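# Seat the matching loose relay into the rack's empty pocket

## Task

Among the loose relays (small transparent boxes, each with a colored button on top), pick the one whose button color is the same as the two relays already in the black rack. Place it into the rack's single free pocket with its button facing up and press it fully down. The task fails if either relay already in the rack is raised or leaves the rack. The relay must stay seated on its own once the robot lets go; if it only stays there because the robot holds it, the task is not done.

## Robot and tools

Robot: two 6-joint arms, left_arm and right_arm, each with a two-finger gripper. All positions are in one shared scene frame. The origin sits on the table surface midway between the arms, +z is up, +x points forward over the table, and left_arm is mounted on the +y side. The arm names do not tell you which side of a camera image an arm appears on.

execute_actions takes "actions", a list holding zero or one item, plus an optional "pictures" boolean (camera images are included unless you pass false).
- Empty list: nothing new is commanded; you just get the current state.
- Motion item {"rows": [...], "steps": n}: n is 1 to 15 control steps, each 1/30 s, default 15. Each row is used for one step; if there are fewer rows than steps, the final row is held for the remainder.
- Wait item {"steps": n} with no rows: n up to 300. It returns once n steps have gone by since the previous result, and the time you spend replying counts toward that.
A refused call sends nothing to the robot.

Row layout: one flat list of exactly 14 numbers covering both arms, even if only one moves. The first 7 are left_arm, the last 7 are right_arm. For each arm: waist, shoulder, elbow, forearm roll, wrist pitch, wrist roll, then gripper opening. The six joint values are absolute target angles in radians (the same form Joint positions prints), not offsets. Stated ranges: waist -6.283 to 6.283, shoulder -2.059 to 2.094, elbow -3.927 to 0.192, forearm roll -6.283 to 6.283, wrist pitch -1.693 to 3.142, wrist roll -6.283 to 6.283. The true end of a joint may differ from these by up to 0.010 rad either way. A target more than 0.010 rad beyond a stated end, and further out than the last reported angle, gets the call refused; a target past the real end is clipped there, and a "joint sent to its limit" line may appear (possibly about an earlier action). The opening is an absolute value from -1 (closed) to +1 (fully open). To hold a part, resend the current joint angles for an arm you do not want to move.

Motion limits: joint targets advance at most 3.14 rad/s, with about 0.16 s to accelerate from rest, and all joints of an arm are timed to arrive together. Each step, a joint's target is capped at 0.623 rad from its measured angle, and if the targets would move that gripper more than 70 mm from where it is, the whole arm's targets are pulled back proportionally. So large moves need several calls. Between calls the arms keep heading to the last row sent until they all nearly stop, or a step is HELD; after that only a new action moves them further.

Gripper: fingers point along the gripper's +z axis and close along its y axis. end_effector_position is the point between the pads when closed, about 2 cm short of the fingertips; closing pushes the tips roughly 10 mm further along +z. To grip, command an opening well below grip_measured; lower means a harder squeeze (roughly 24 N per pad maximum for parts up to about 6 cm). Sending back the grip_measured value still squeezes lightly. Fast closing can hit harder than expected. Occasionally an external tug acts on a held part or a loose object gets nudged, so check the grip.

Results: the state line gives, per arm, end_effector_position (m), end_effector_quat_wxyz, and linear/angular velocity (m/s, rad/s); printed hand position can be off, more so at long reach. Joint positions and Joint velocities list each arm's six joints (rad, rad/s) plus the pad gap (m, m/s; 0.084 m is fully open). grip_measured is the measured opening on the command scale. "joint command not followed" means a clearance check altered or blocked some joint targets (the rest of the row still ran). HELD marks steps where your row was not sent in whole or part. MOTOR HOT warns from 65 °C; at 80 °C an OVER-TEMPERATURE FAULT brakes that arm until it cools, so don't hold loads longer than needed. If contact torque reaches a joint's load limit (N m: waist 45.5, shoulder 45.5, elbow 27.3, forearm roll 27.3, wrist pitch 18.2, wrist roll 18.2; a held object's weight counts), that arm backs the joint off slightly, stops for 10 s and drops the rest of the call.

Cameras: cam_high, cam_low, cam_left_wrist, cam_right_wrist, each 896x504. Calibration gives K, distortion and T_world_to_cam (world frame to camera frame, metres); real poses can deviate by a couple of degrees and millimetres, and wrist camera poses follow their arm's joint readings. zoom_image takes "camera" (one of those names) and "region" [x0, y0, x1, y1] in that camera's latest full-image pixels, origin top-left, at most 504 by 504, and returns a sharper close-up.

finished_scene takes "scene", the current scene number. It ends the scene irreversibly and reports whether the task succeeded; replying without a tool call also ends everything. Before calling it, release the relay and move the gripper away so the relay stays seated unaided.

Avoid: arms colliding or pressing on each other, knocking anything off the table, disturbing or lifting the two seated relays, dropping or slamming the relay, and pushing very hard when pressing it down. Smooth, economical motion is preferred.

Each tool is called after "Call:" in YAML: its name, and indented under it one key for each argument.

## Session

Call:
execute_actions:
  actions: []

Scene clock: 0.00 s of 4800.00 s.
left_arm: end_effector_position=(+0.2911, +0.6387, +0.3403) grip_measured=+1.00 end_effector_quat_wxyz=(+0.010, +0.690, -0.723, -0.019) end_effector_velocity=(-0.000, +0.000, +0.000) end_effector_angular_velocity=(-0.000, -0.000, +0.002) | right_arm: end_effector_position=(+0.3851, -0.0560, +0.2072) grip_measured=+1.00 end_effector_quat_wxyz=(-0.067, +0.209, +0.805, +0.551) end_effector_velocity=(+0.000, -0.000, +0.000) end_effector_angular_velocity=(+0.000, -0.001, -0.001)
Joint positions: left_arm=[ 0.864 -0.118 -1.337  0.035  1.479  2.295  0.084] | right_arm=[-0.058 -0.133 -0.597  1.464  1.128  2.746  0.084]
Joint velocities: left_arm=[ 0.002 -0.     0.    -0.    -0.    -0.001  0.   ] | right_arm=[-0.    -0.    -0.     0.001 -0.001 -0.001  0.   ]
camera_calibration (this result's frames):
cam_left_wrist: T_world_to_cam=[[-0.997284, 0.0575626, 0.0459561, 0.272541], [0.0572876, 0.998331, -0.00727978, -0.578937], [-0.0462985, -0.00462728, -0.998917, 0.484691], [0, 0, 0, 1]] pos_world=[0.327407, 0.564526, 0.467427]
cam_right_wrist: T_world_to_cam=[[0.406249, 0.293807, 0.865239, -0.290066], [0.905479, -0.256644, -0.337995, -0.223345], [0.122753, 0.920767, -0.370298, 0.212693], [0, 0, 0, 1]] pos_world=[0.293965, -0.167937, 0.254247]

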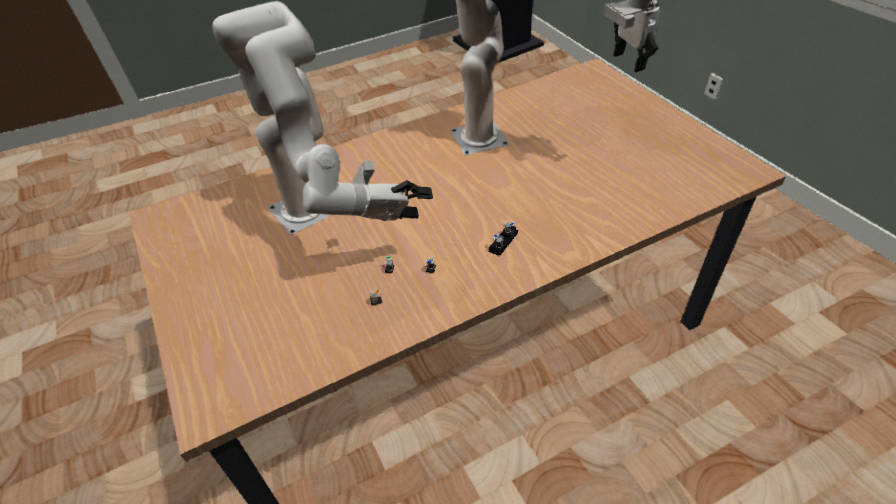

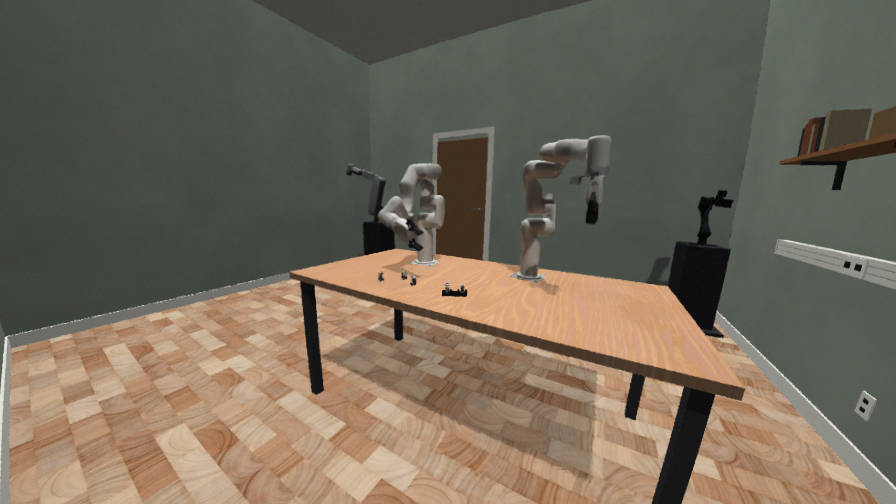

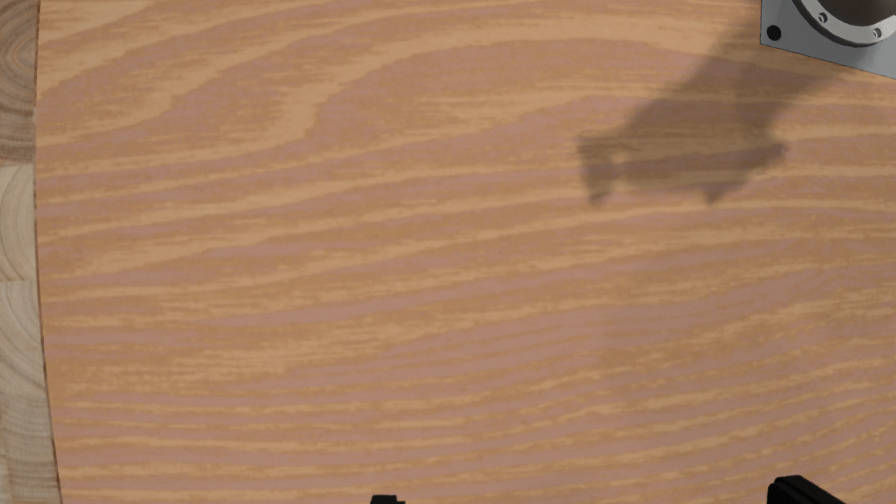

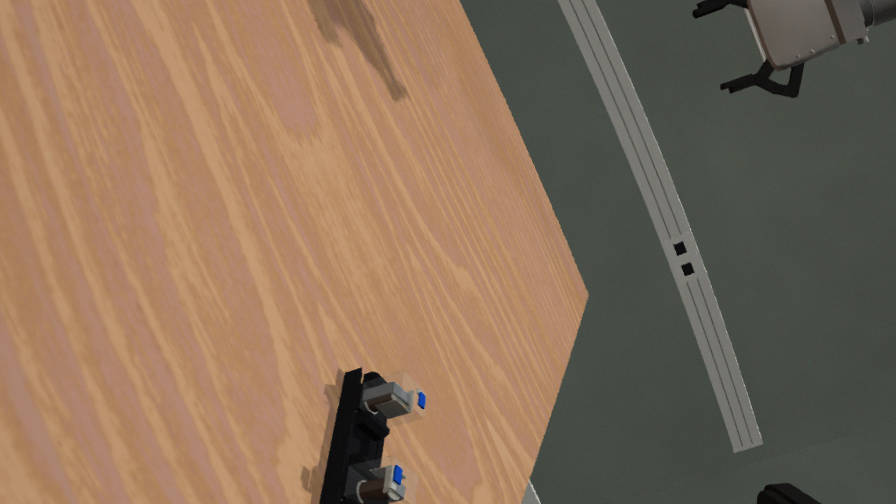

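Call:
zoom_image:
  camera: "cam_high"
  region: [350, 200, 550, 320]

Region (350, 200, 550, 320) of cam_high's 896x504 image, scaled by 2.520, with more detail than that image has; it fills the top 302 rows of this view, and the rest is white.

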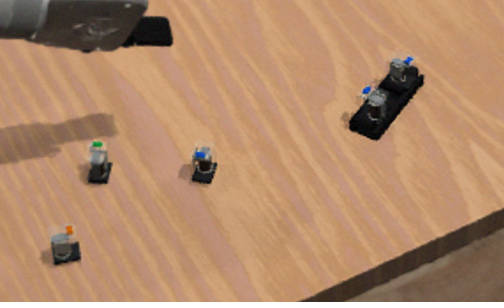

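Call:
execute_actions:
  actions:
    - {"rows": [[-0.618, 0.438, -1.343, 0, 0.9055, -0.06, 1, -0.688, -0.742, -0.348, 0.093, 0.952, 0.445, 1]], "steps": 15}
  pictures: false

Call:
execute_actions:
  actions:
    - {"steps": 20}

Scene clock: 120.50 s of 4800.00 s.
left_arm: end_effector_position=(+0.4059, +0.5668, +0.2630) grip_measured=+1.00 end_effector_quat_wxyz=(+0.004, +0.689, -0.724, -0.013) end_effector_velocity=(+0.217, -0.236, -0.157) end_effector_angular_velocity=(-0.003, -0.030, -0.004) | right_arm: end_effector_position=(+0.3745, -0.2110, +0.2137) grip_measured=+1.00 end_effector_quat_wxyz=(+0.157, +0.035, +0.904, +0.397) end_effector_velocity=(-0.100, -0.348, -0.035) end_effector_angular_velocity=(-1.436, -1.047, +0.619)
Joint positions: left_arm=[ 0.611  0.079 -1.339  0.023  1.277  2.042  0.084] | right_arm=[-0.377 -0.442 -0.471  1.074  1.039  2.355  0.084]
Joint velocities: left_arm=[-0.601  0.375 -0.004 -0.023 -0.383 -0.598  0.   ] | right_arm=[-0.672 -0.65   0.267 -1.143 -0.186 -1.136 -0.   ]
Steps of this call (steps 1 to 90: nothing new was sent; then 117.00 s passed at rest; steps 91 to 105: all 15 steps of this action). Readings (joint positions):
91: left_arm=[0.864 -0.118 -1.337 0.035 1.479 2.295] | right_arm=[-0.058 -0.133 -0.597 1.464 1.128 2.746]
92: left_arm=[0.861 -0.116 -1.338 0.035 1.475 2.291] | right_arm=[-0.061 -0.136 -0.595 1.460 1.127 2.742]
94: left_arm=[0.829 -0.090 -1.342 0.034 1.444 2.257] | right_arm=[-0.100 -0.173 -0.578 1.420 1.116 2.701]
98: left_arm=[0.749 -0.018 -1.337 0.029 1.377 2.180] | right_arm=[-0.209 -0.280 -0.538 1.307 1.085 2.589]
105: the state above

Scene clock: 121.17 s of 4800.00 s.
left_arm: end_effector_position=(+0.4935, +0.3647, +0.1821) grip_measured=+1.00 end_effector_quat_wxyz=(-0.000, +0.690, -0.724, -0.006) end_effector_velocity=(+0.040, -0.344, -0.088) end_effector_angular_velocity=(-0.007, -0.014, +0.000) | right_arm: end_effector_position=(+0.2751, -0.4111, +0.1842) grip_measured=+1.00 end_effector_quat_wxyz=(+0.087, -0.632, +0.769, -0.035) end_effector_velocity=(-0.080, -0.140, +0.007) end_effector_angular_velocity=(-1.060, +0.039, +2.662)
Joint positions: left_arm=[ 0.196  0.263 -1.341  0.011  1.086  1.627  0.084] | right_arm=[-0.671 -0.725 -0.355  0.167  0.957  1.165  0.084]
Joint velocities: left_arm=[-0.635  0.193 -0.002 -0.012 -0.198 -0.632 -0.   ] | right_arm=[-0.164 -0.159  0.065 -0.694 -0.046 -2.551 -0.   ]
Steps of this call (steps 1 to 20: the robot went on to your last target). Readings (joint positions):
1: left_arm=[0.591 0.091 -1.339 0.022 1.264 2.022] | right_arm=[-0.399 -0.463 -0.463 1.035 1.033 2.316]
2: left_arm=[0.571 0.103 -1.339 0.021 1.252 2.002] | right_arm=[-0.421 -0.484 -0.454 0.994 1.027 2.276]
4: left_arm=[0.530 0.126 -1.340 0.020 1.228 1.961] | right_arm=[-0.461 -0.523 -0.438 0.909 1.015 2.191]
8: left_arm=[0.448 0.167 -1.340 0.017 1.186 1.879] | right_arm=[-0.533 -0.592 -0.409 0.720 0.995 2.001]
20: the state above
camera_calibration (this result's frames):
cam_left_wrist: T_world_to_cam=[[-0.998149, 0.0592401, 0.0137556, 0.503125], [0.0591291, 0.998216, -0.00833515, -0.318868], [-0.0142248, -0.00750636, -0.999871, 0.3201], [0, 0, 0, 1]] pos_world=[0.525602, 0.290896, 0.31048]
cam_right_wrist: T_world_to_cam=[[-0.969058, 0.194314, -0.152215, 0.403776], [0.183509, 0.979574, 0.0822164, 0.406789], [0.165082, 0.0517397, -0.984922, 0.28896], [0, 0, 0, 1]] pos_world=[0.268931, -0.49189, 0.31262]

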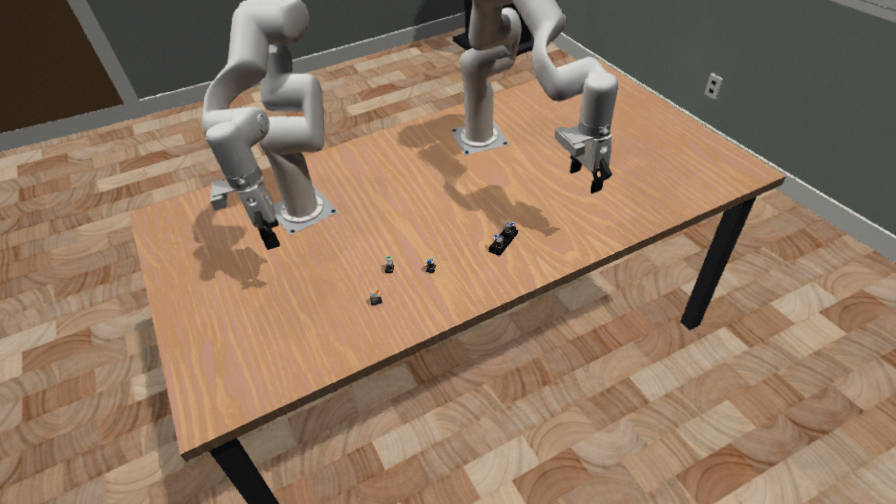

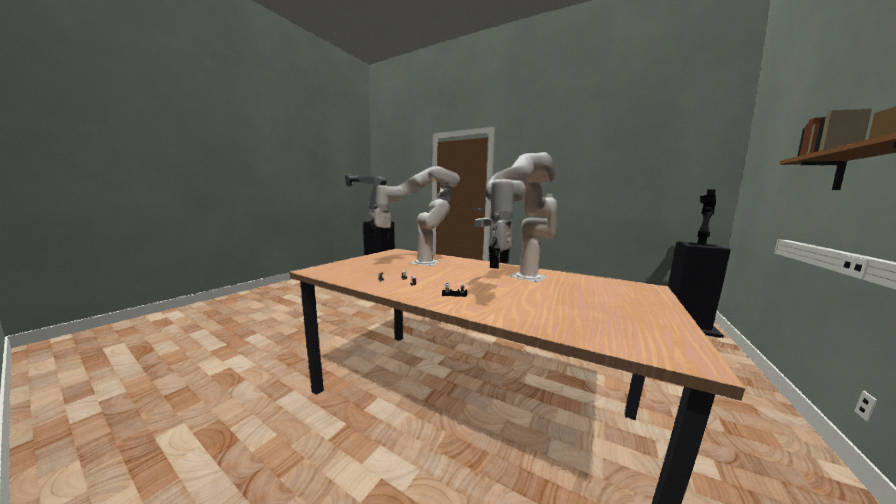

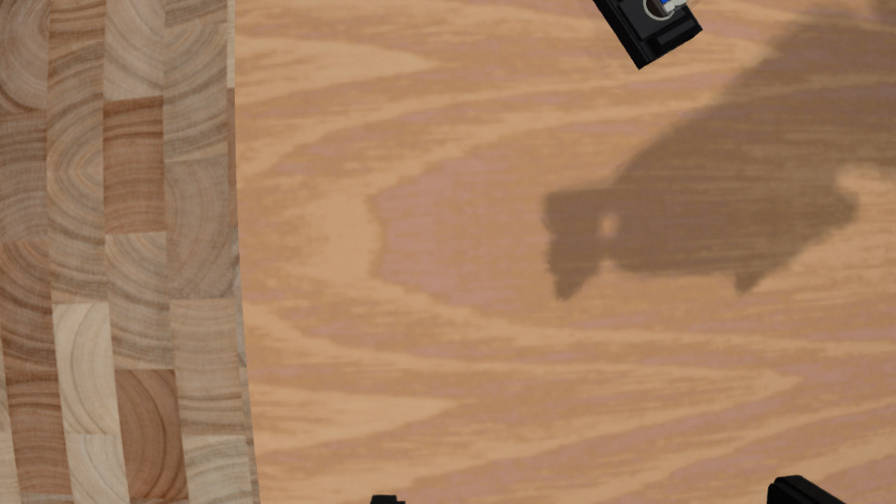

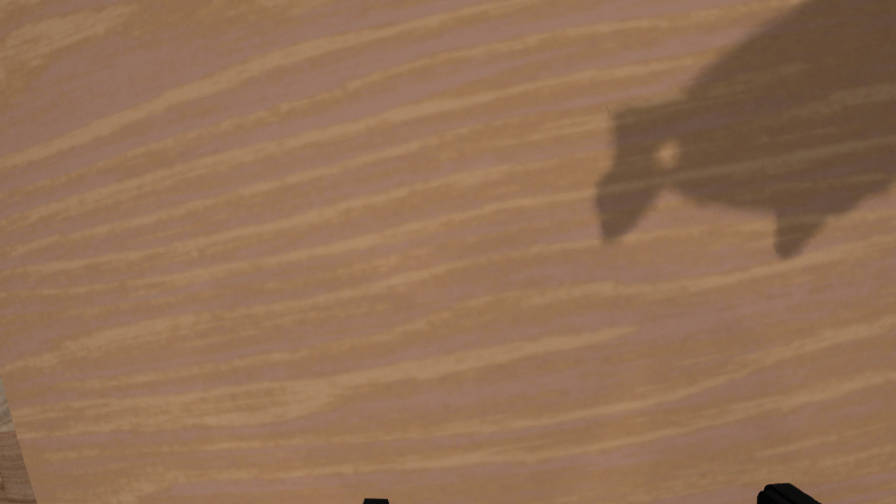

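Call:
execute_actions:
  actions:
    - {"steps": 60}

Scene clock: 134.60 s of 4800.00 s.
left_arm: end_effector_position=(+0.3470, -0.0480, +0.0998) grip_measured=+1.00 end_effector_quat_wxyz=(-0.000, +0.932, -0.362, -0.000) end_effector_velocity=(-0.000, -0.000, -0.000) end_effector_angular_velocity=(+0.000, +0.000, -0.003) | right_arm: end_effector_position=(+0.2665, -0.4260, +0.1852) grip_measured=+1.00 end_effector_quat_wxyz=(-0.037, +0.869, -0.488, +0.070) end_effector_velocity=(-0.001, +0.000, -0.001) end_effector_angular_velocity=(+0.001, +0.003, -0.001)
Joint positions: left_arm=[-0.618  0.438 -1.343  0.     0.905 -0.06   0.084] | right_arm=[-0.688 -0.742 -0.348  0.093  0.952  0.445  0.084]
Joint velocities: left_arm=[-0.001  0.     0.     0.     0.     0.002  0.   ] | right_arm=[-0.     0.002  0.001 -0.001  0.     0.001  0.   ]
Steps of this call (steps 1 to 75: the robot went on to your last target; steps 76 to 140: nothing new was sent; then 8.77 s passed at rest). Readings (joint positions):
1: left_arm=[0.175 0.269 -1.341 0.011 1.080 1.606] | right_arm=[-0.675 -0.730 -0.353 0.147 0.956 1.079]
2: left_arm=[0.154 0.275 -1.341 0.010 1.074 1.585] | right_arm=[-0.679 -0.733 -0.352 0.131 0.955 0.994]
4: left_arm=[0.111 0.287 -1.341 0.010 1.062 1.542] | right_arm=[-0.684 -0.738 -0.350 0.112 0.953 0.825]
8: left_arm=[0.026 0.308 -1.342 0.008 1.040 1.457] | right_arm=[-0.687 -0.741 -0.348 0.097 0.952 0.557]
140: the state above
All arms were judged still, so your last target was given up. Only a new action makes them travel on or press farther. Fingers that are still opening or closing keep moving.
camera_calibration (this result's frames):
cam_left_wrist: T_world_to_cam=[[-0.682992, -0.730409, 0.00490669, 0.236035], [-0.730369, 0.682839, -0.0170751, 0.360775], [0.00912131, -0.0152458, -0.999842, 0.224206], [0, 0, 0, 1]] pos_world=[0.422664, -0.0705307, 0.229173]
cam_right_wrist: T_world_to_cam=[[-0.843848, -0.523046, -0.119763, 0.0534569], [-0.514908, 0.85213, -0.0935072, 0.587197], [0.150962, -0.0172388, -0.988389, 0.267144], [0, 0, 0, 1]] pos_world=[0.307134, -0.467803, 0.325351]

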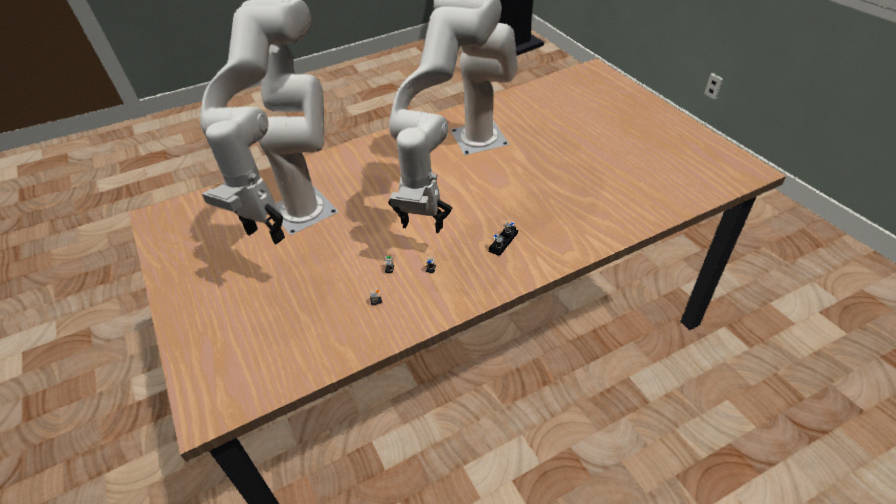

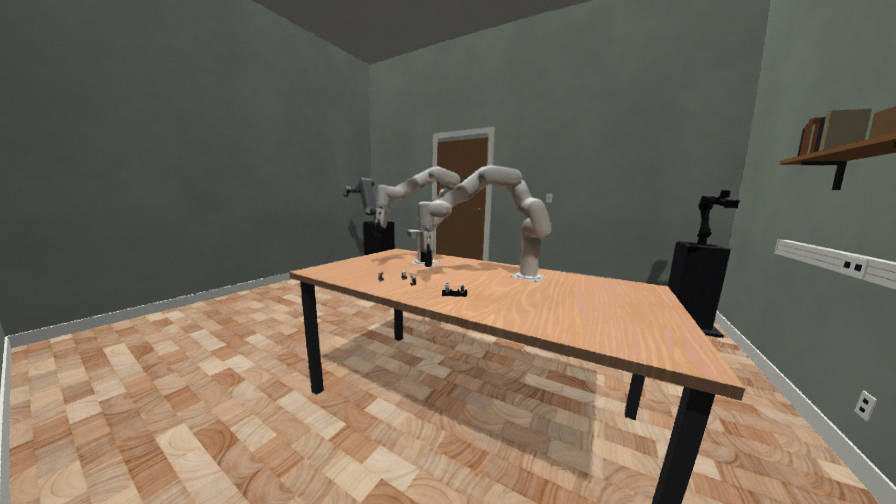

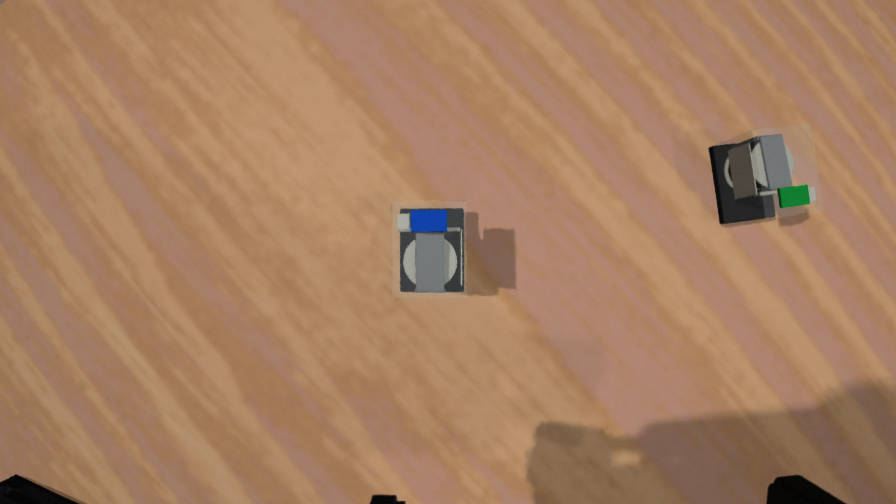

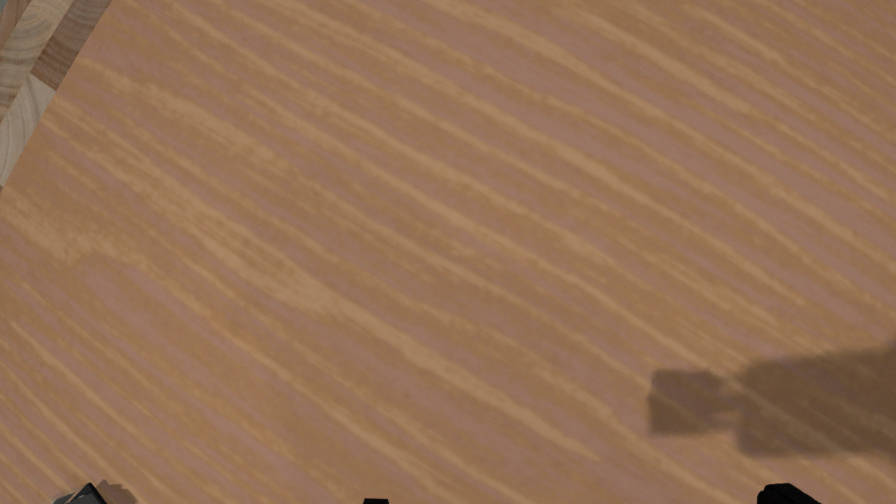

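Call:
zoom_image:
  camera: "cam_left_wrist"
  region: [350, 180, 530, 320]

Region (350, 180, 530, 320) of cam_left_wrist's 896x504 image, scaled by 2.800, with more detail than that image has.

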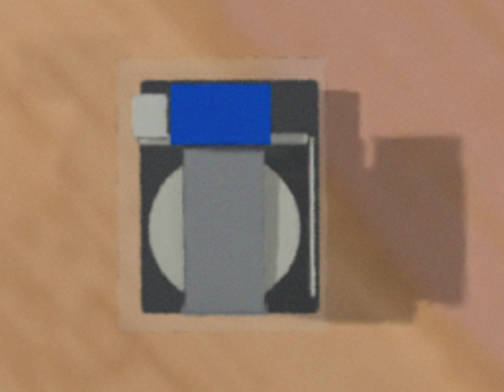

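Call:
execute_actions:
  actions:
    - {"rows": [[-0.5507, 0.6606, -1.7575, 0, 1.0969, 1.5781, 1, -0.688, -0.742, -0.348, 0.093, 0.952, 0.445, 1]], "steps": 15}
  pictures: false

Call:
execute_actions:
  actions:
    - {"steps": 30}

Scene clock: 255.10 s of 4800.00 s.
left_arm: end_effector_position=(+0.4224, -0.0673, +0.1187) grip_measured=+1.00 end_effector_quat_wxyz=(+0.000, +0.692, -0.722, -0.000) end_effector_velocity=(+0.034, -0.008, +0.010) end_effector_angular_velocity=(+0.005, +0.008, -2.512) | right_arm: end_effector_position=(+0.2665, -0.4260, +0.1852) grip_measured=+1.00 end_effector_quat_wxyz=(-0.037, +0.869, -0.488, +0.070) end_effector_velocity=(+0.000, +0.000, +0.000) end_effector_angular_velocity=(+0.001, -0.002, +0.001)
Joint positions: left_arm=[-0.553  0.65  -1.737  0.     1.087  0.876  0.084] | right_arm=[-0.688 -0.742 -0.348  0.093  0.952  0.445  0.084]
Joint velocities: left_arm=[ 0.028  0.118 -0.225 -0.001  0.116  2.54   0.   ] | right_arm=[-0.     0.    -0.     0.002 -0.001 -0.002  0.   ]
Steps of this call (steps 1 to 90: nothing new was sent; then 117.00 s passed at rest; steps 91 to 105: all 15 steps of this action). Readings (joint positions):
91: left_arm=[-0.618 0.438 -1.343 0.000 0.906 -0.060] | right_arm=[-0.688 -0.742 -0.348 0.093 0.952 0.445]
92: left_arm=[-0.618 0.439 -1.345 -0.000 0.907 -0.055] | right_arm=[-0.688 -0.742 -0.348 0.093 0.952 0.445]
94: left_arm=[-0.613 0.455 -1.375 -0.000 0.922 -0.008] | right_arm=[-0.688 -0.742 -0.348 0.093 0.952 0.445]
98: left_arm=[-0.584 0.551 -1.555 -0.000 1.002 0.275] | right_arm=[-0.688 -0.742 -0.348 0.093 0.952 0.445]
105: the state above

Scene clock: 256.10 s of 4800.00 s.
left_arm: end_effector_position=(+0.4258, -0.0681, +0.1200) grip_measured=+1.00 end_effector_quat_wxyz=(-0.000, -0.403, +0.915, -0.000) end_effector_velocity=(-0.000, -0.001, +0.000) end_effector_angular_velocity=(-0.001, +0.000, -0.001) | right_arm: end_effector_position=(+0.2665, -0.4260, +0.1852) grip_measured=+1.00 end_effector_quat_wxyz=(-0.037, +0.869, -0.488, +0.070) end_effector_velocity=(+0.000, +0.000, +0.000) end_effector_angular_velocity=(+0.000, -0.001, -0.001)
Joint positions: left_arm=[-0.551  0.661 -1.757 -0.     1.097  1.578  0.084] | right_arm=[-0.688 -0.742 -0.348  0.093  0.952  0.445  0.084]
Joint velocities: left_arm=[-0.001  0.    -0.    -0.001 -0.     0.001 -0.   ] | right_arm=[ 0.    -0.001 -0.     0.001 -0.     0.001 -0.   ]
Steps of this call (steps 1 to 30: the robot went on to your last target). Readings (joint positions):
1: left_arm=[-0.553 0.653 -1.743 0.000 1.090 0.962] | right_arm=[-0.688 -0.742 -0.348 0.093 0.952 0.445]
2: left_arm=[-0.552 0.656 -1.747 -0.000 1.092 1.047] | right_arm=[-0.688 -0.742 -0.348 0.093 0.952 0.445]
4: left_arm=[-0.552 0.658 -1.753 -0.000 1.095 1.215] | right_arm=[-0.688 -0.742 -0.348 0.093 0.952 0.445]
8: left_arm=[-0.551 0.660 -1.756 -0.000 1.097 1.475] | right_arm=[-0.688 -0.742 -0.348 0.093 0.952 0.445]
30: the state above
All arms were judged still, so your last target was given up. Only a new action makes them travel on or press farther. Fingers that are still opening or closing keep moving.
camera_calibration (this result's frames):
cam_left_wrist: T_world_to_cam=[[-0.730431, 0.682969, 0.00492039, 0.391569], [0.682809, 0.730386, -0.0175821, -0.165962], [-0.0156018, -0.00948281, -0.999833, 0.25427], [0, 0, 0, 1]] pos_world=[0.403301, -0.143802, 0.249383]
cam_right_wrist: T_world_to_cam=[[-0.843848, -0.523046, -0.119763, 0.0534568], [-0.514909, 0.85213, -0.0935071, 0.587197], [0.150962, -0.0172388, -0.988389, 0.267144], [0, 0, 0, 1]] pos_world=[0.307134, -0.467802, 0.325351]

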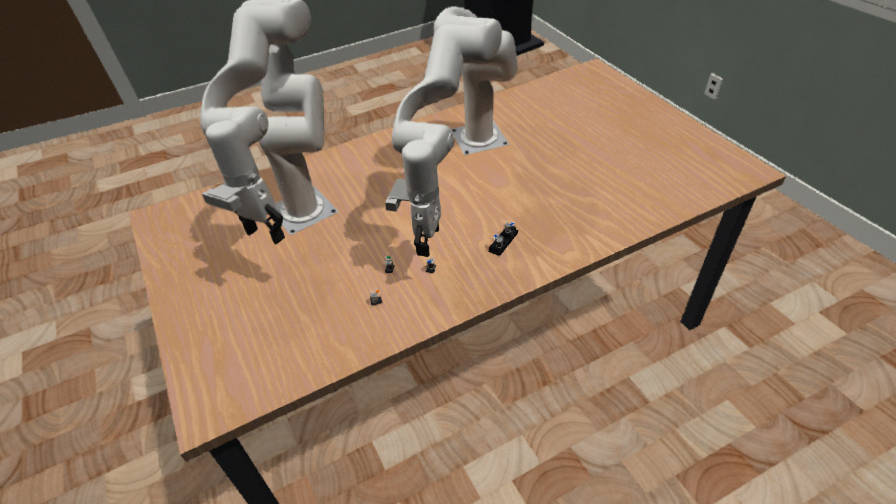

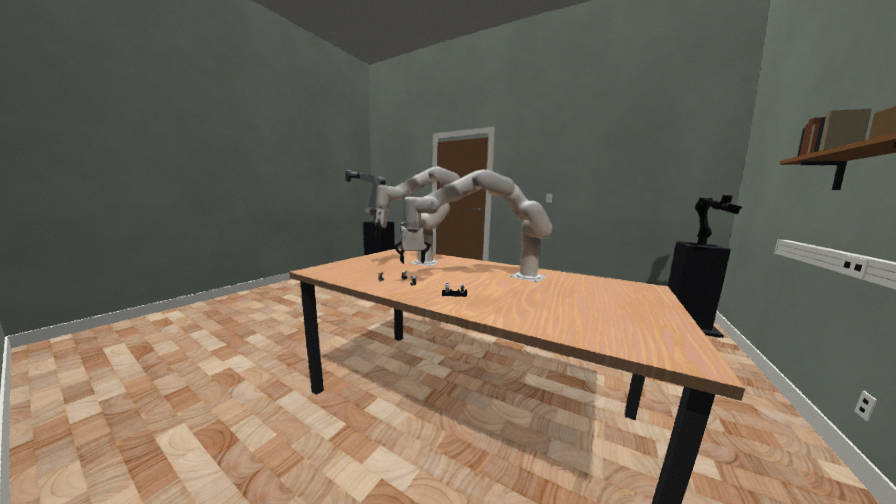

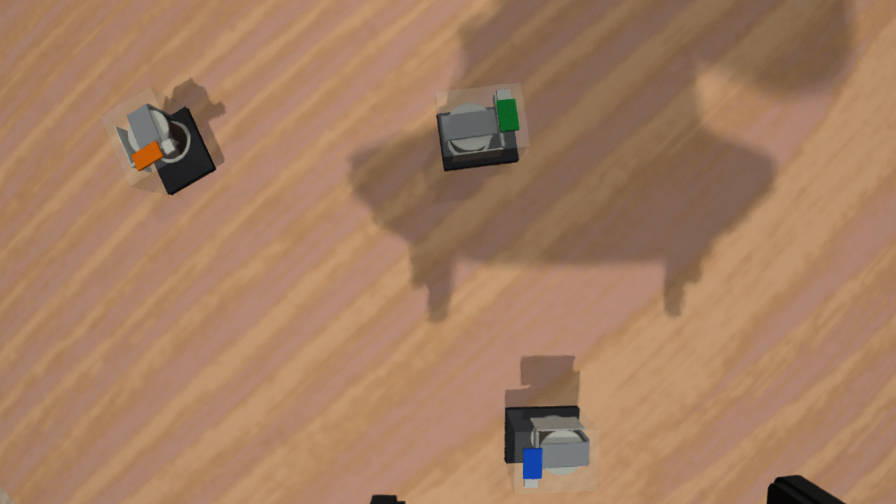

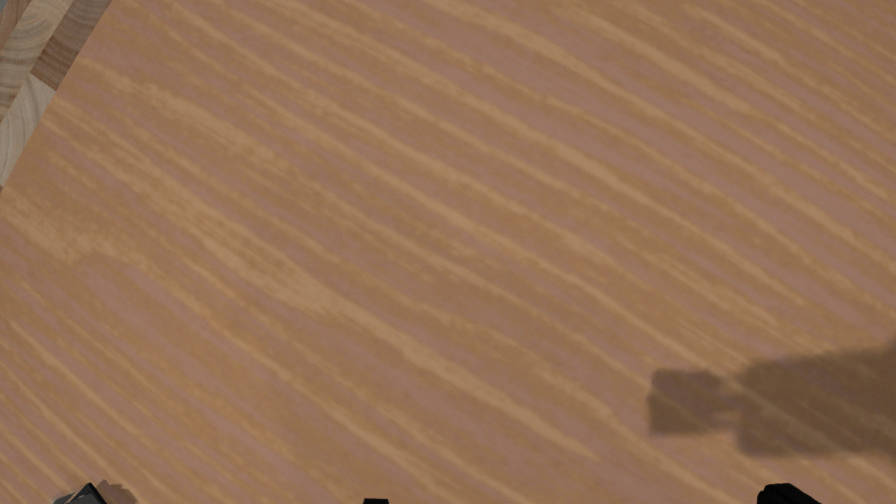

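Call:
zoom_image:
  camera: "cam_left_wrist"
  region: [470, 384, 630, 504]

Region (470, 384, 630, 504) of cam_left_wrist's 896x504 image, scaled by 3.150, with more detail than that image has; it fills the top 378 rows of this view, and the rest is white.

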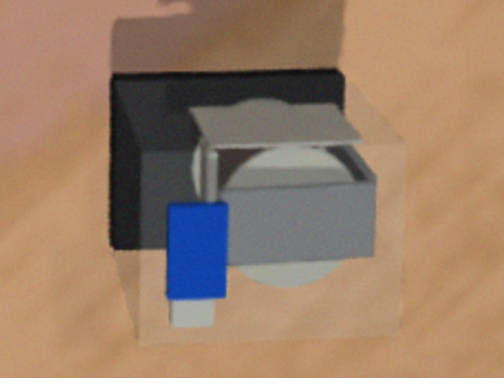

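Call:
execute_actions:
  actions:
    - {"rows": [[-0.55124, 0.77269, -1.68631, 0, 0.91362, 1.57756, 1, -0.688, -0.742, -0.348, 0.093, 0.952, 0.445, 1]], "steps": 15}
  pictures: false

Call:
execute_actions:
  actions:
    - {"rows": [[-0.55124, 0.77269, -1.68631, 0, 0.91362, 1.57756, 1, -0.688, -0.742, -0.348, 0.093, 0.952, 0.445, 1]], "steps": 12}
  pictures: false

Call:
execute_actions:
  actions:
    - {"rows": [[-0.55124, 0.77269, -1.68631, 0, 0.91362, 1.57756, 0.6, -0.688, -0.742, -0.348, 0.093, 0.952, 0.445, 1], [-0.55124, 0.77269, -1.68631, 0, 0.91362, 1.57756, 0.2, -0.688, -0.742, -0.348, 0.093, 0.952, 0.445, 1], [-0.55124, 0.77269, -1.68631, 0, 0.91362, 1.57756, -0.1, -0.688, -0.742, -0.348, 0.093, 0.952, 0.445, 1], [-0.55124, 0.77269, -1.68631, 0, 0.91362, 1.57756, -0.25, -0.688, -0.742, -0.348, 0.093, 0.952, 0.445, 1], [-0.55124, 0.77269, -1.68631, 0, 0.91362, 1.57756, -0.35, -0.688, -0.742, -0.348, 0.093, 0.952, 0.445, 1], [-0.55124, 0.77269, -1.68631, 0, 0.91362, 1.57756, -0.42, -0.688, -0.742, -0.348, 0.093, 0.952, 0.445, 1], [-0.55124, 0.77269, -1.68631, 0, 0.91362, 1.57756, -0.5, -0.688, -0.742, -0.348, 0.093, 0.952, 0.445, 1], [-0.55124, 0.77269, -1.68631, 0, 0.91362, 1.57756, -0.6, -0.688, -0.742, -0.348, 0.093, 0.952, 0.445, 1], [-0.55124, 0.77269, -1.68631, 0, 0.91362, 1.57756, -0.7, -0.688, -0.742, -0.348, 0.093, 0.952, 0.445, 1], [-0.55124, 0.77269, -1.68631, 0, 0.91362, 1.57756, -0.8, -0.688, -0.742, -0.348, 0.093, 0.952, 0.445, 1], [-0.55124, 0.77269, -1.68631, 0, 0.91362, 1.57756, -0.9, -0.688, -0.742, -0.348, 0.093, 0.952, 0.445, 1], [-0.55124, 0.77269, -1.68631, 0, 0.91362, 1.57756, -1, -0.688, -0.742, -0.348, 0.093, 0.952, 0.445, 1]], "steps": 15}

Scene clock: 376.60 s of 4800.00 s.
left_arm: end_effector_position=(+0.4254, -0.0683, +0.0372) grip_measured=+1.00 end_effector_quat_wxyz=(+0.001, -0.403, +0.915, -0.002) end_effector_velocity=(+0.009, -0.007, +0.005) end_effector_angular_velocity=(-0.030, -0.033, -0.001) | right_arm: end_effector_position=(+0.2665, -0.4260, +0.1852) grip_measured=+1.00 end_effector_quat_wxyz=(-0.037, +0.869, -0.488, +0.070) end_effector_velocity=(-0.000, -0.000, +0.000) end_effector_angular_velocity=(-0.001, +0.001, +0.000)
Joint positions: left_arm=[-0.551  0.769 -1.689 -0.     0.916  1.578  0.084] | right_arm=[-0.688 -0.742 -0.348  0.093  0.952  0.445  0.084]
Joint velocities: left_arm=[ 0.    -0.003 -0.002  0.    -0.04   0.001 -0.   ] | right_arm=[-0.    -0.    -0.    -0.002  0.001  0.001 -0.   ]
Steps of this call (steps 1 to 90: nothing new was sent; then 117.00 s passed at rest; steps 91 to 105: all 15 steps of this action). Readings (joint positions):
91: left_arm=[-0.551 0.661 -1.757 -0.000 1.097 1.578] | right_arm=[-0.688 -0.742 -0.348 0.093 0.952 0.445]
92: left_arm=[-0.551 0.662 -1.757 -0.000 1.092 1.578] | right_arm=[-0.688 -0.742 -0.348 0.093 0.952 0.445]
94: left_arm=[-0.551 0.680 -1.747 -0.000 1.051 1.578] | right_arm=[-0.688 -0.742 -0.348 0.093 0.952 0.445]
98: left_arm=[-0.551 0.750 -1.699 0.000 0.960 1.578] | right_arm=[-0.688 -0.742 -0.348 0.093 0.952 0.445]
105: the state above

Scene clock: 377.00 s of 4800.00 s.
left_arm: end_effector_position=(+0.4245, -0.0675, +0.0343) grip_measured=+1.00 end_effector_quat_wxyz=(+0.000, -0.403, +0.915, -0.000) end_effector_velocity=(-0.000, -0.000, -0.001) end_effector_angular_velocity=(+0.000, -0.000, -0.000) | right_arm: end_effector_position=(+0.2665, -0.4260, +0.1852) grip_measured=+1.00 end_effector_quat_wxyz=(-0.037, +0.869, -0.488, +0.070) end_effector_velocity=(-0.000, -0.000, -0.000) end_effector_angular_velocity=(+0.000, +0.001, -0.001)
Joint positions: left_arm=[-0.551  0.772 -1.687 -0.     0.914  1.578  0.084] | right_arm=[-0.688 -0.742 -0.348  0.093  0.952  0.445  0.084]
Joint velocities: left_arm=[-0.001  0.001  0.001  0.    -0.002 -0.001 -0.   ] | right_arm=[-0.     0.     0.    -0.     0.     0.001  0.   ]
Steps of this call (steps 1 to 12: all 12 steps of this action). Readings (joint positions):
1: left_arm=[-0.551 0.769 -1.689 -0.000 0.915 1.578] | right_arm=[-0.688 -0.742 -0.348 0.093 0.952 0.445]
2: left_arm=[-0.551 0.770 -1.689 -0.000 0.915 1.578] | right_arm=[-0.688 -0.742 -0.348 0.093 0.952 0.445]
4: left_arm=[-0.551 0.771 -1.687 -0.000 0.914 1.578] | right_arm=[-0.688 -0.742 -0.348 0.093 0.952 0.445]
8: left_arm=[-0.551 0.772 -1.687 -0.000 0.914 1.578] | right_arm=[-0.688 -0.742 -0.348 0.093 0.952 0.445]
12: the state above

Scene clock: 377.50 s of 4800.00 s.
left_arm: end_effector_position=(+0.4244, -0.0674, +0.0340) grip_measured=-0.39 end_effector_quat_wxyz=(-0.000, -0.403, +0.915, +0.000) end_effector_velocity=(+0.001, +0.001, -0.000) end_effector_angular_velocity=(-0.000, +0.000, +0.002) | right_arm: end_effector_position=(+0.2665, -0.4260, +0.1852) grip_measured=+1.00 end_effector_quat_wxyz=(-0.037, +0.869, -0.488, +0.070) end_effector_velocity=(-0.000, -0.000, +0.000) end_effector_angular_velocity=(-0.001, +0.000, +0.001)
Joint positions: left_arm=[-0.551  0.773 -1.686 -0.     0.914  1.578  0.027] | right_arm=[-0.688 -0.742 -0.348  0.093  0.952  0.445  0.084]
Joint velocities: left_arm=[ 0.001 -0.     0.    -0.001 -0.    -0.     0.   ] | right_arm=[-0.    -0.001  0.001 -0.001  0.    -0.     0.   ]
Steps of this call (steps 1 to 15: all 15 steps of this action). Readings (joint positions):
1: left_arm=[-0.551 0.772 -1.686 -0.000 0.914 1.578] | right_arm=[-0.688 -0.742 -0.348 0.093 0.952 0.445]
2: left_arm=[-0.551 0.772 -1.686 -0.000 0.914 1.578] | right_arm=[-0.688 -0.742 -0.348 0.093 0.952 0.445]
4: left_arm=[-0.551 0.773 -1.686 -0.000 0.914 1.578] | right_arm=[-0.688 -0.742 -0.348 0.093 0.952 0.445]
8: left_arm=[-0.551 0.773 -1.686 -0.000 0.914 1.578] | right_arm=[-0.688 -0.742 -0.348 0.093 0.952 0.445]
15: the state above
camera_calibration (this result's frames):
cam_left_wrist: T_world_to_cam=[[-0.730403, 0.682998, 0.00497764, 0.39045], [0.682837, 0.730359, -0.0175835, -0.167119], [-0.015645, -0.00944415, -0.999833, 0.168283], [0, 0, 0, 1]] pos_world=[0.401934, -0.14303, 0.163373]
cam_right_wrist: T_world_to_cam=[[-0.843848, -0.523046, -0.119763, 0.0534569], [-0.514908, 0.85213, -0.0935071, 0.587197], [0.150962, -0.0172388, -0.988389, 0.267144], [0, 0, 0, 1]] pos_world=[0.307134, -0.467803, 0.325351]

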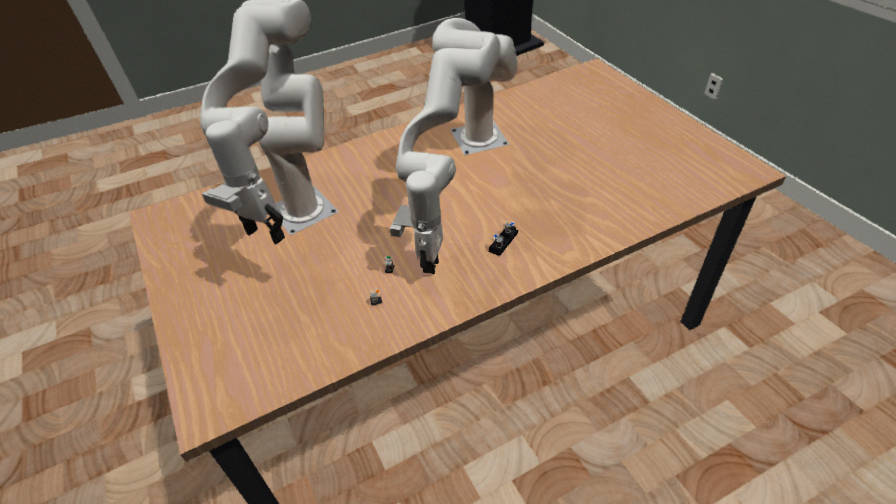

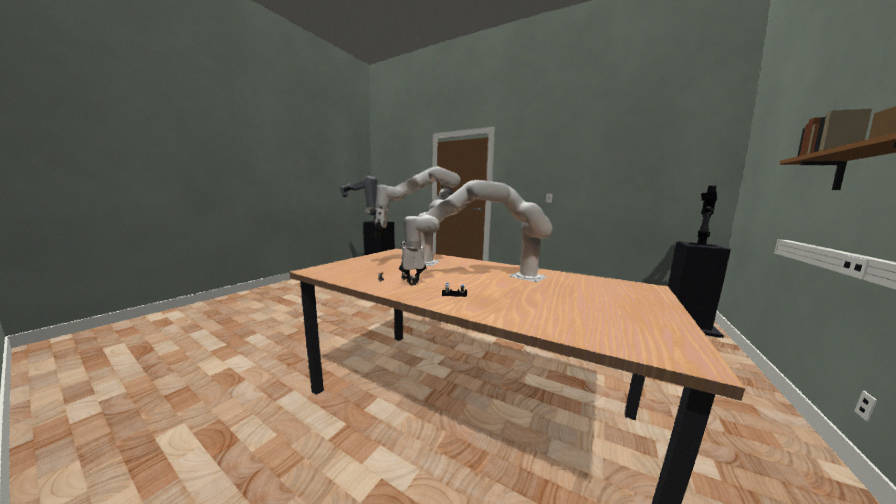

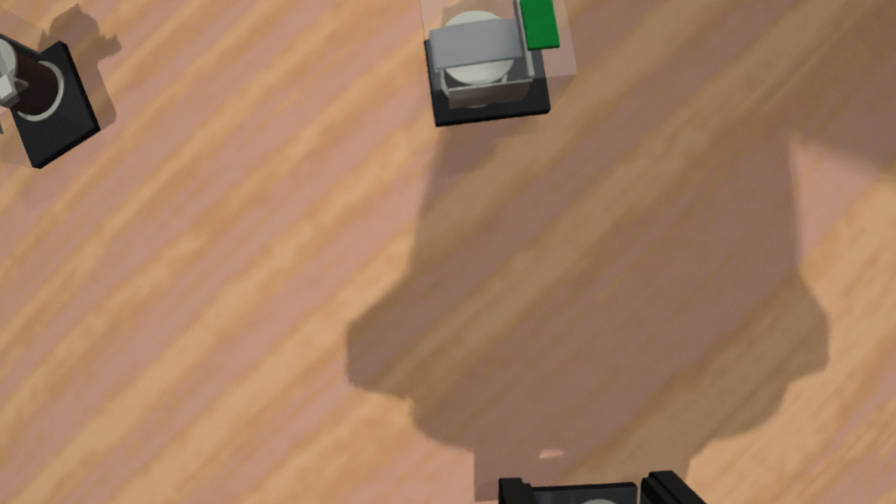

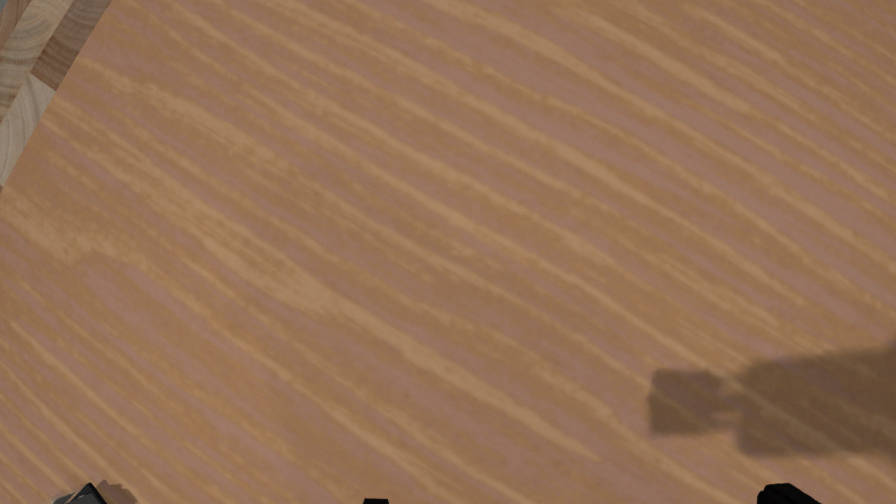

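Call:
zoom_image:
  camera: "cam_left_wrist"
  region: [480, 444, 720, 504]

Region (480, 444, 720, 504) of cam_left_wrist's 896x504 image, scaled by 2.100, with more detail than that image has; it fills the top 126 rows of this view, and the rest is white.

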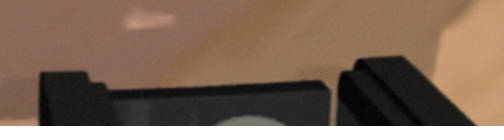

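Call:
execute_actions:
  actions:
    - {"rows": [[-0.1419, 0.0976, -0.9294, 0, 0.8317, 0.9576, -1, -0.688, -0.742, -0.348, 0.093, 0.952, 0.445, 1]], "steps": 15}
  pictures: false

Call:
execute_actions:
  actions:
    - {"steps": 40}

Scene clock: 498.00 s of 4800.00 s.
left_arm: end_effector_position=(+0.4421, +0.0680, +0.0936) grip_measured=-0.39 end_effector_quat_wxyz=(-0.002, +0.618, -0.786, +0.006) end_effector_velocity=(-0.043, +0.331, +0.096) end_effector_angular_velocity=(+0.004, +0.025, +1.168) | right_arm: end_effector_position=(+0.2665, -0.4260, +0.1852) grip_measured=+1.00 end_effector_quat_wxyz=(-0.037, +0.869, -0.488, +0.070) end_effector_velocity=(-0.000, -0.000, +0.000) end_effector_angular_velocity=(-0.001, +0.000, +0.001)
Joint positions: left_arm=[-0.351  0.448 -1.335  0.     0.874  1.275  0.027] | right_arm=[-0.688 -0.742 -0.348  0.093  0.952  0.445  0.084]
Joint velocities: left_arm=[ 0.466 -0.78   0.894 -0.    -0.09  -0.703 -0.   ] | right_arm=[ 0.    -0.    -0.001 -0.001  0.001 -0.001  0.   ]
Steps of this call (steps 1 to 15: the robot went on to your last target; steps 16 to 90: nothing new was sent; then 117.00 s passed at rest; steps 91 to 105: all 15 steps of this action). Readings (joint positions):
91: left_arm=[-0.551 0.773 -1.686 -0.000 0.914 1.577] | right_arm=[-0.688 -0.742 -0.348 0.093 0.952 0.445]
92: left_arm=[-0.550 0.770 -1.682 -0.000 0.913 1.573] | right_arm=[-0.688 -0.742 -0.348 0.093 0.952 0.445]
94: left_arm=[-0.529 0.735 -1.641 -0.000 0.908 1.534] | right_arm=[-0.688 -0.742 -0.348 0.093 0.952 0.445]
98: left_arm=[-0.458 0.626 -1.541 0.000 0.895 1.438] | right_arm=[-0.688 -0.742 -0.348 0.093 0.952 0.445]
105: the state above

Scene clock: 499.33 s of 4800.00 s.
left_arm: end_effector_position=(+0.3938, +0.2081, +0.1200) grip_measured=-0.39 end_effector_quat_wxyz=(-0.000, +0.801, -0.598, +0.000) end_effector_velocity=(+0.001, +0.000, +0.000) end_effector_angular_velocity=(-0.001, -0.002, +0.001) | right_arm: end_effector_position=(+0.2665, -0.4260, +0.1852) grip_measured=+1.00 end_effector_quat_wxyz=(-0.037, +0.869, -0.488, +0.070) end_effector_velocity=(+0.000, -0.000, +0.001) end_effector_angular_velocity=(-0.000, -0.003, -0.004)
Joint positions: left_arm=[-0.142  0.098 -0.929 -0.     0.832  0.958  0.027] | right_arm=[-0.688 -0.742 -0.348  0.093  0.952  0.445  0.084]
Joint velocities: left_arm=[ 0.001 -0.    -0.     0.    -0.002  0.    -0.   ] | right_arm=[-0.    -0.002 -0.     0.001 -0.001  0.003  0.   ]
Steps of this call (steps 1 to 40: the robot went on to your last target). Readings (joint positions):
1: left_arm=[-0.336 0.422 -1.305 0.000 0.871 1.252] | right_arm=[-0.688 -0.742 -0.348 0.093 0.952 0.445]
2: left_arm=[-0.320 0.395 -1.274 0.000 0.867 1.228] | right_arm=[-0.688 -0.742 -0.348 0.093 0.952 0.445]
4: left_arm=[-0.288 0.343 -1.214 0.000 0.861 1.180] | right_arm=[-0.688 -0.742 -0.348 0.093 0.952 0.445]
8: left_arm=[-0.225 0.237 -1.090 0.000 0.848 1.084] | right_arm=[-0.688 -0.742 -0.348 0.093 0.952 0.445]
40: the state above
camera_calibration (this result's frames):
cam_left_wrist: T_world_to_cam=[[-0.961759, -0.273853, 0.00486399, 0.469761], [-0.273897, 0.961598, -0.017625, -0.0172467], [0.000149461, -0.0182832, -0.999833, 0.252061], [0, 0, 0, 1]] pos_world=[0.447036, 0.149839, 0.24943]
cam_right_wrist: T_world_to_cam=[[-0.843848, -0.523046, -0.119763, 0.053457], [-0.514908, 0.85213, -0.0935072, 0.587197], [0.150962, -0.0172388, -0.988389, 0.267144], [0, 0, 0, 1]] pos_world=[0.307134, -0.467803, 0.325351]

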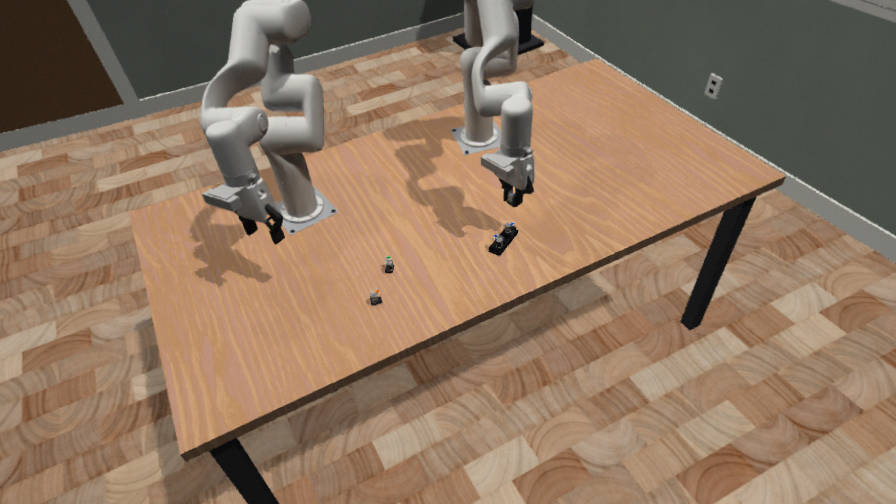

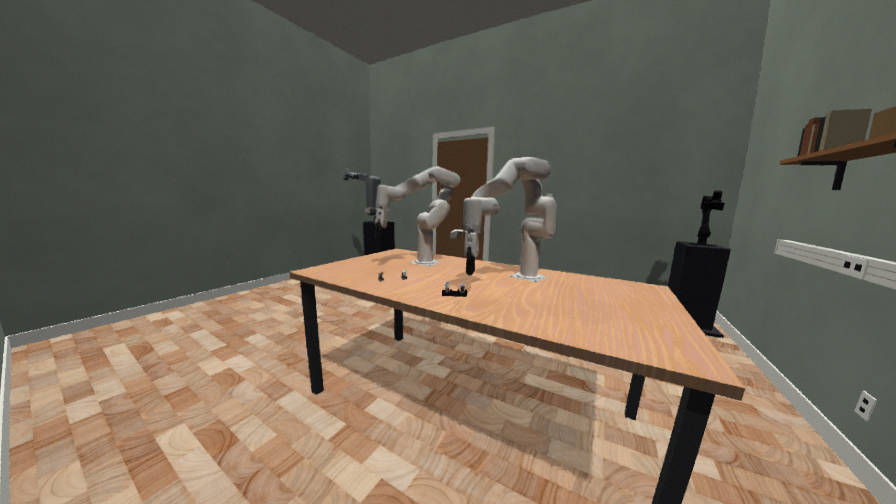

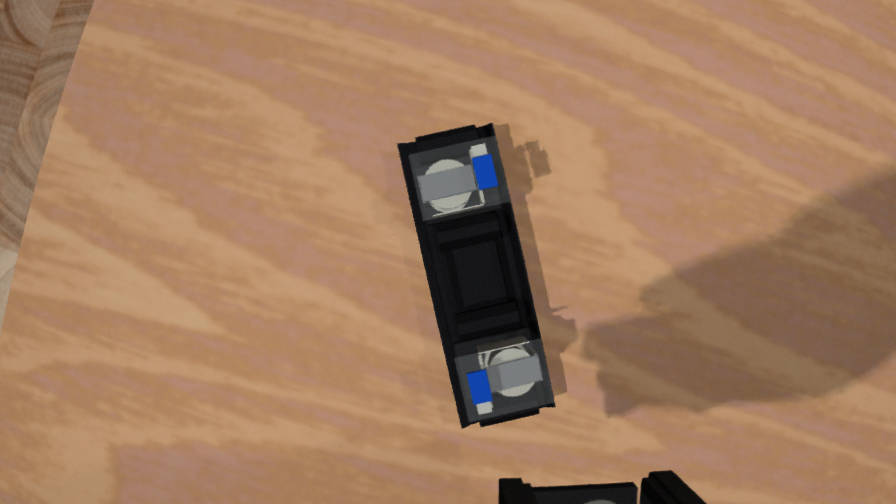

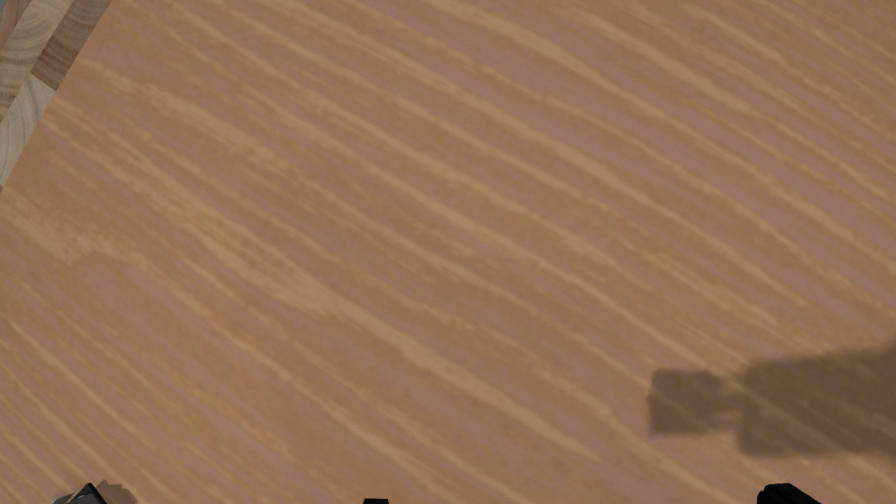

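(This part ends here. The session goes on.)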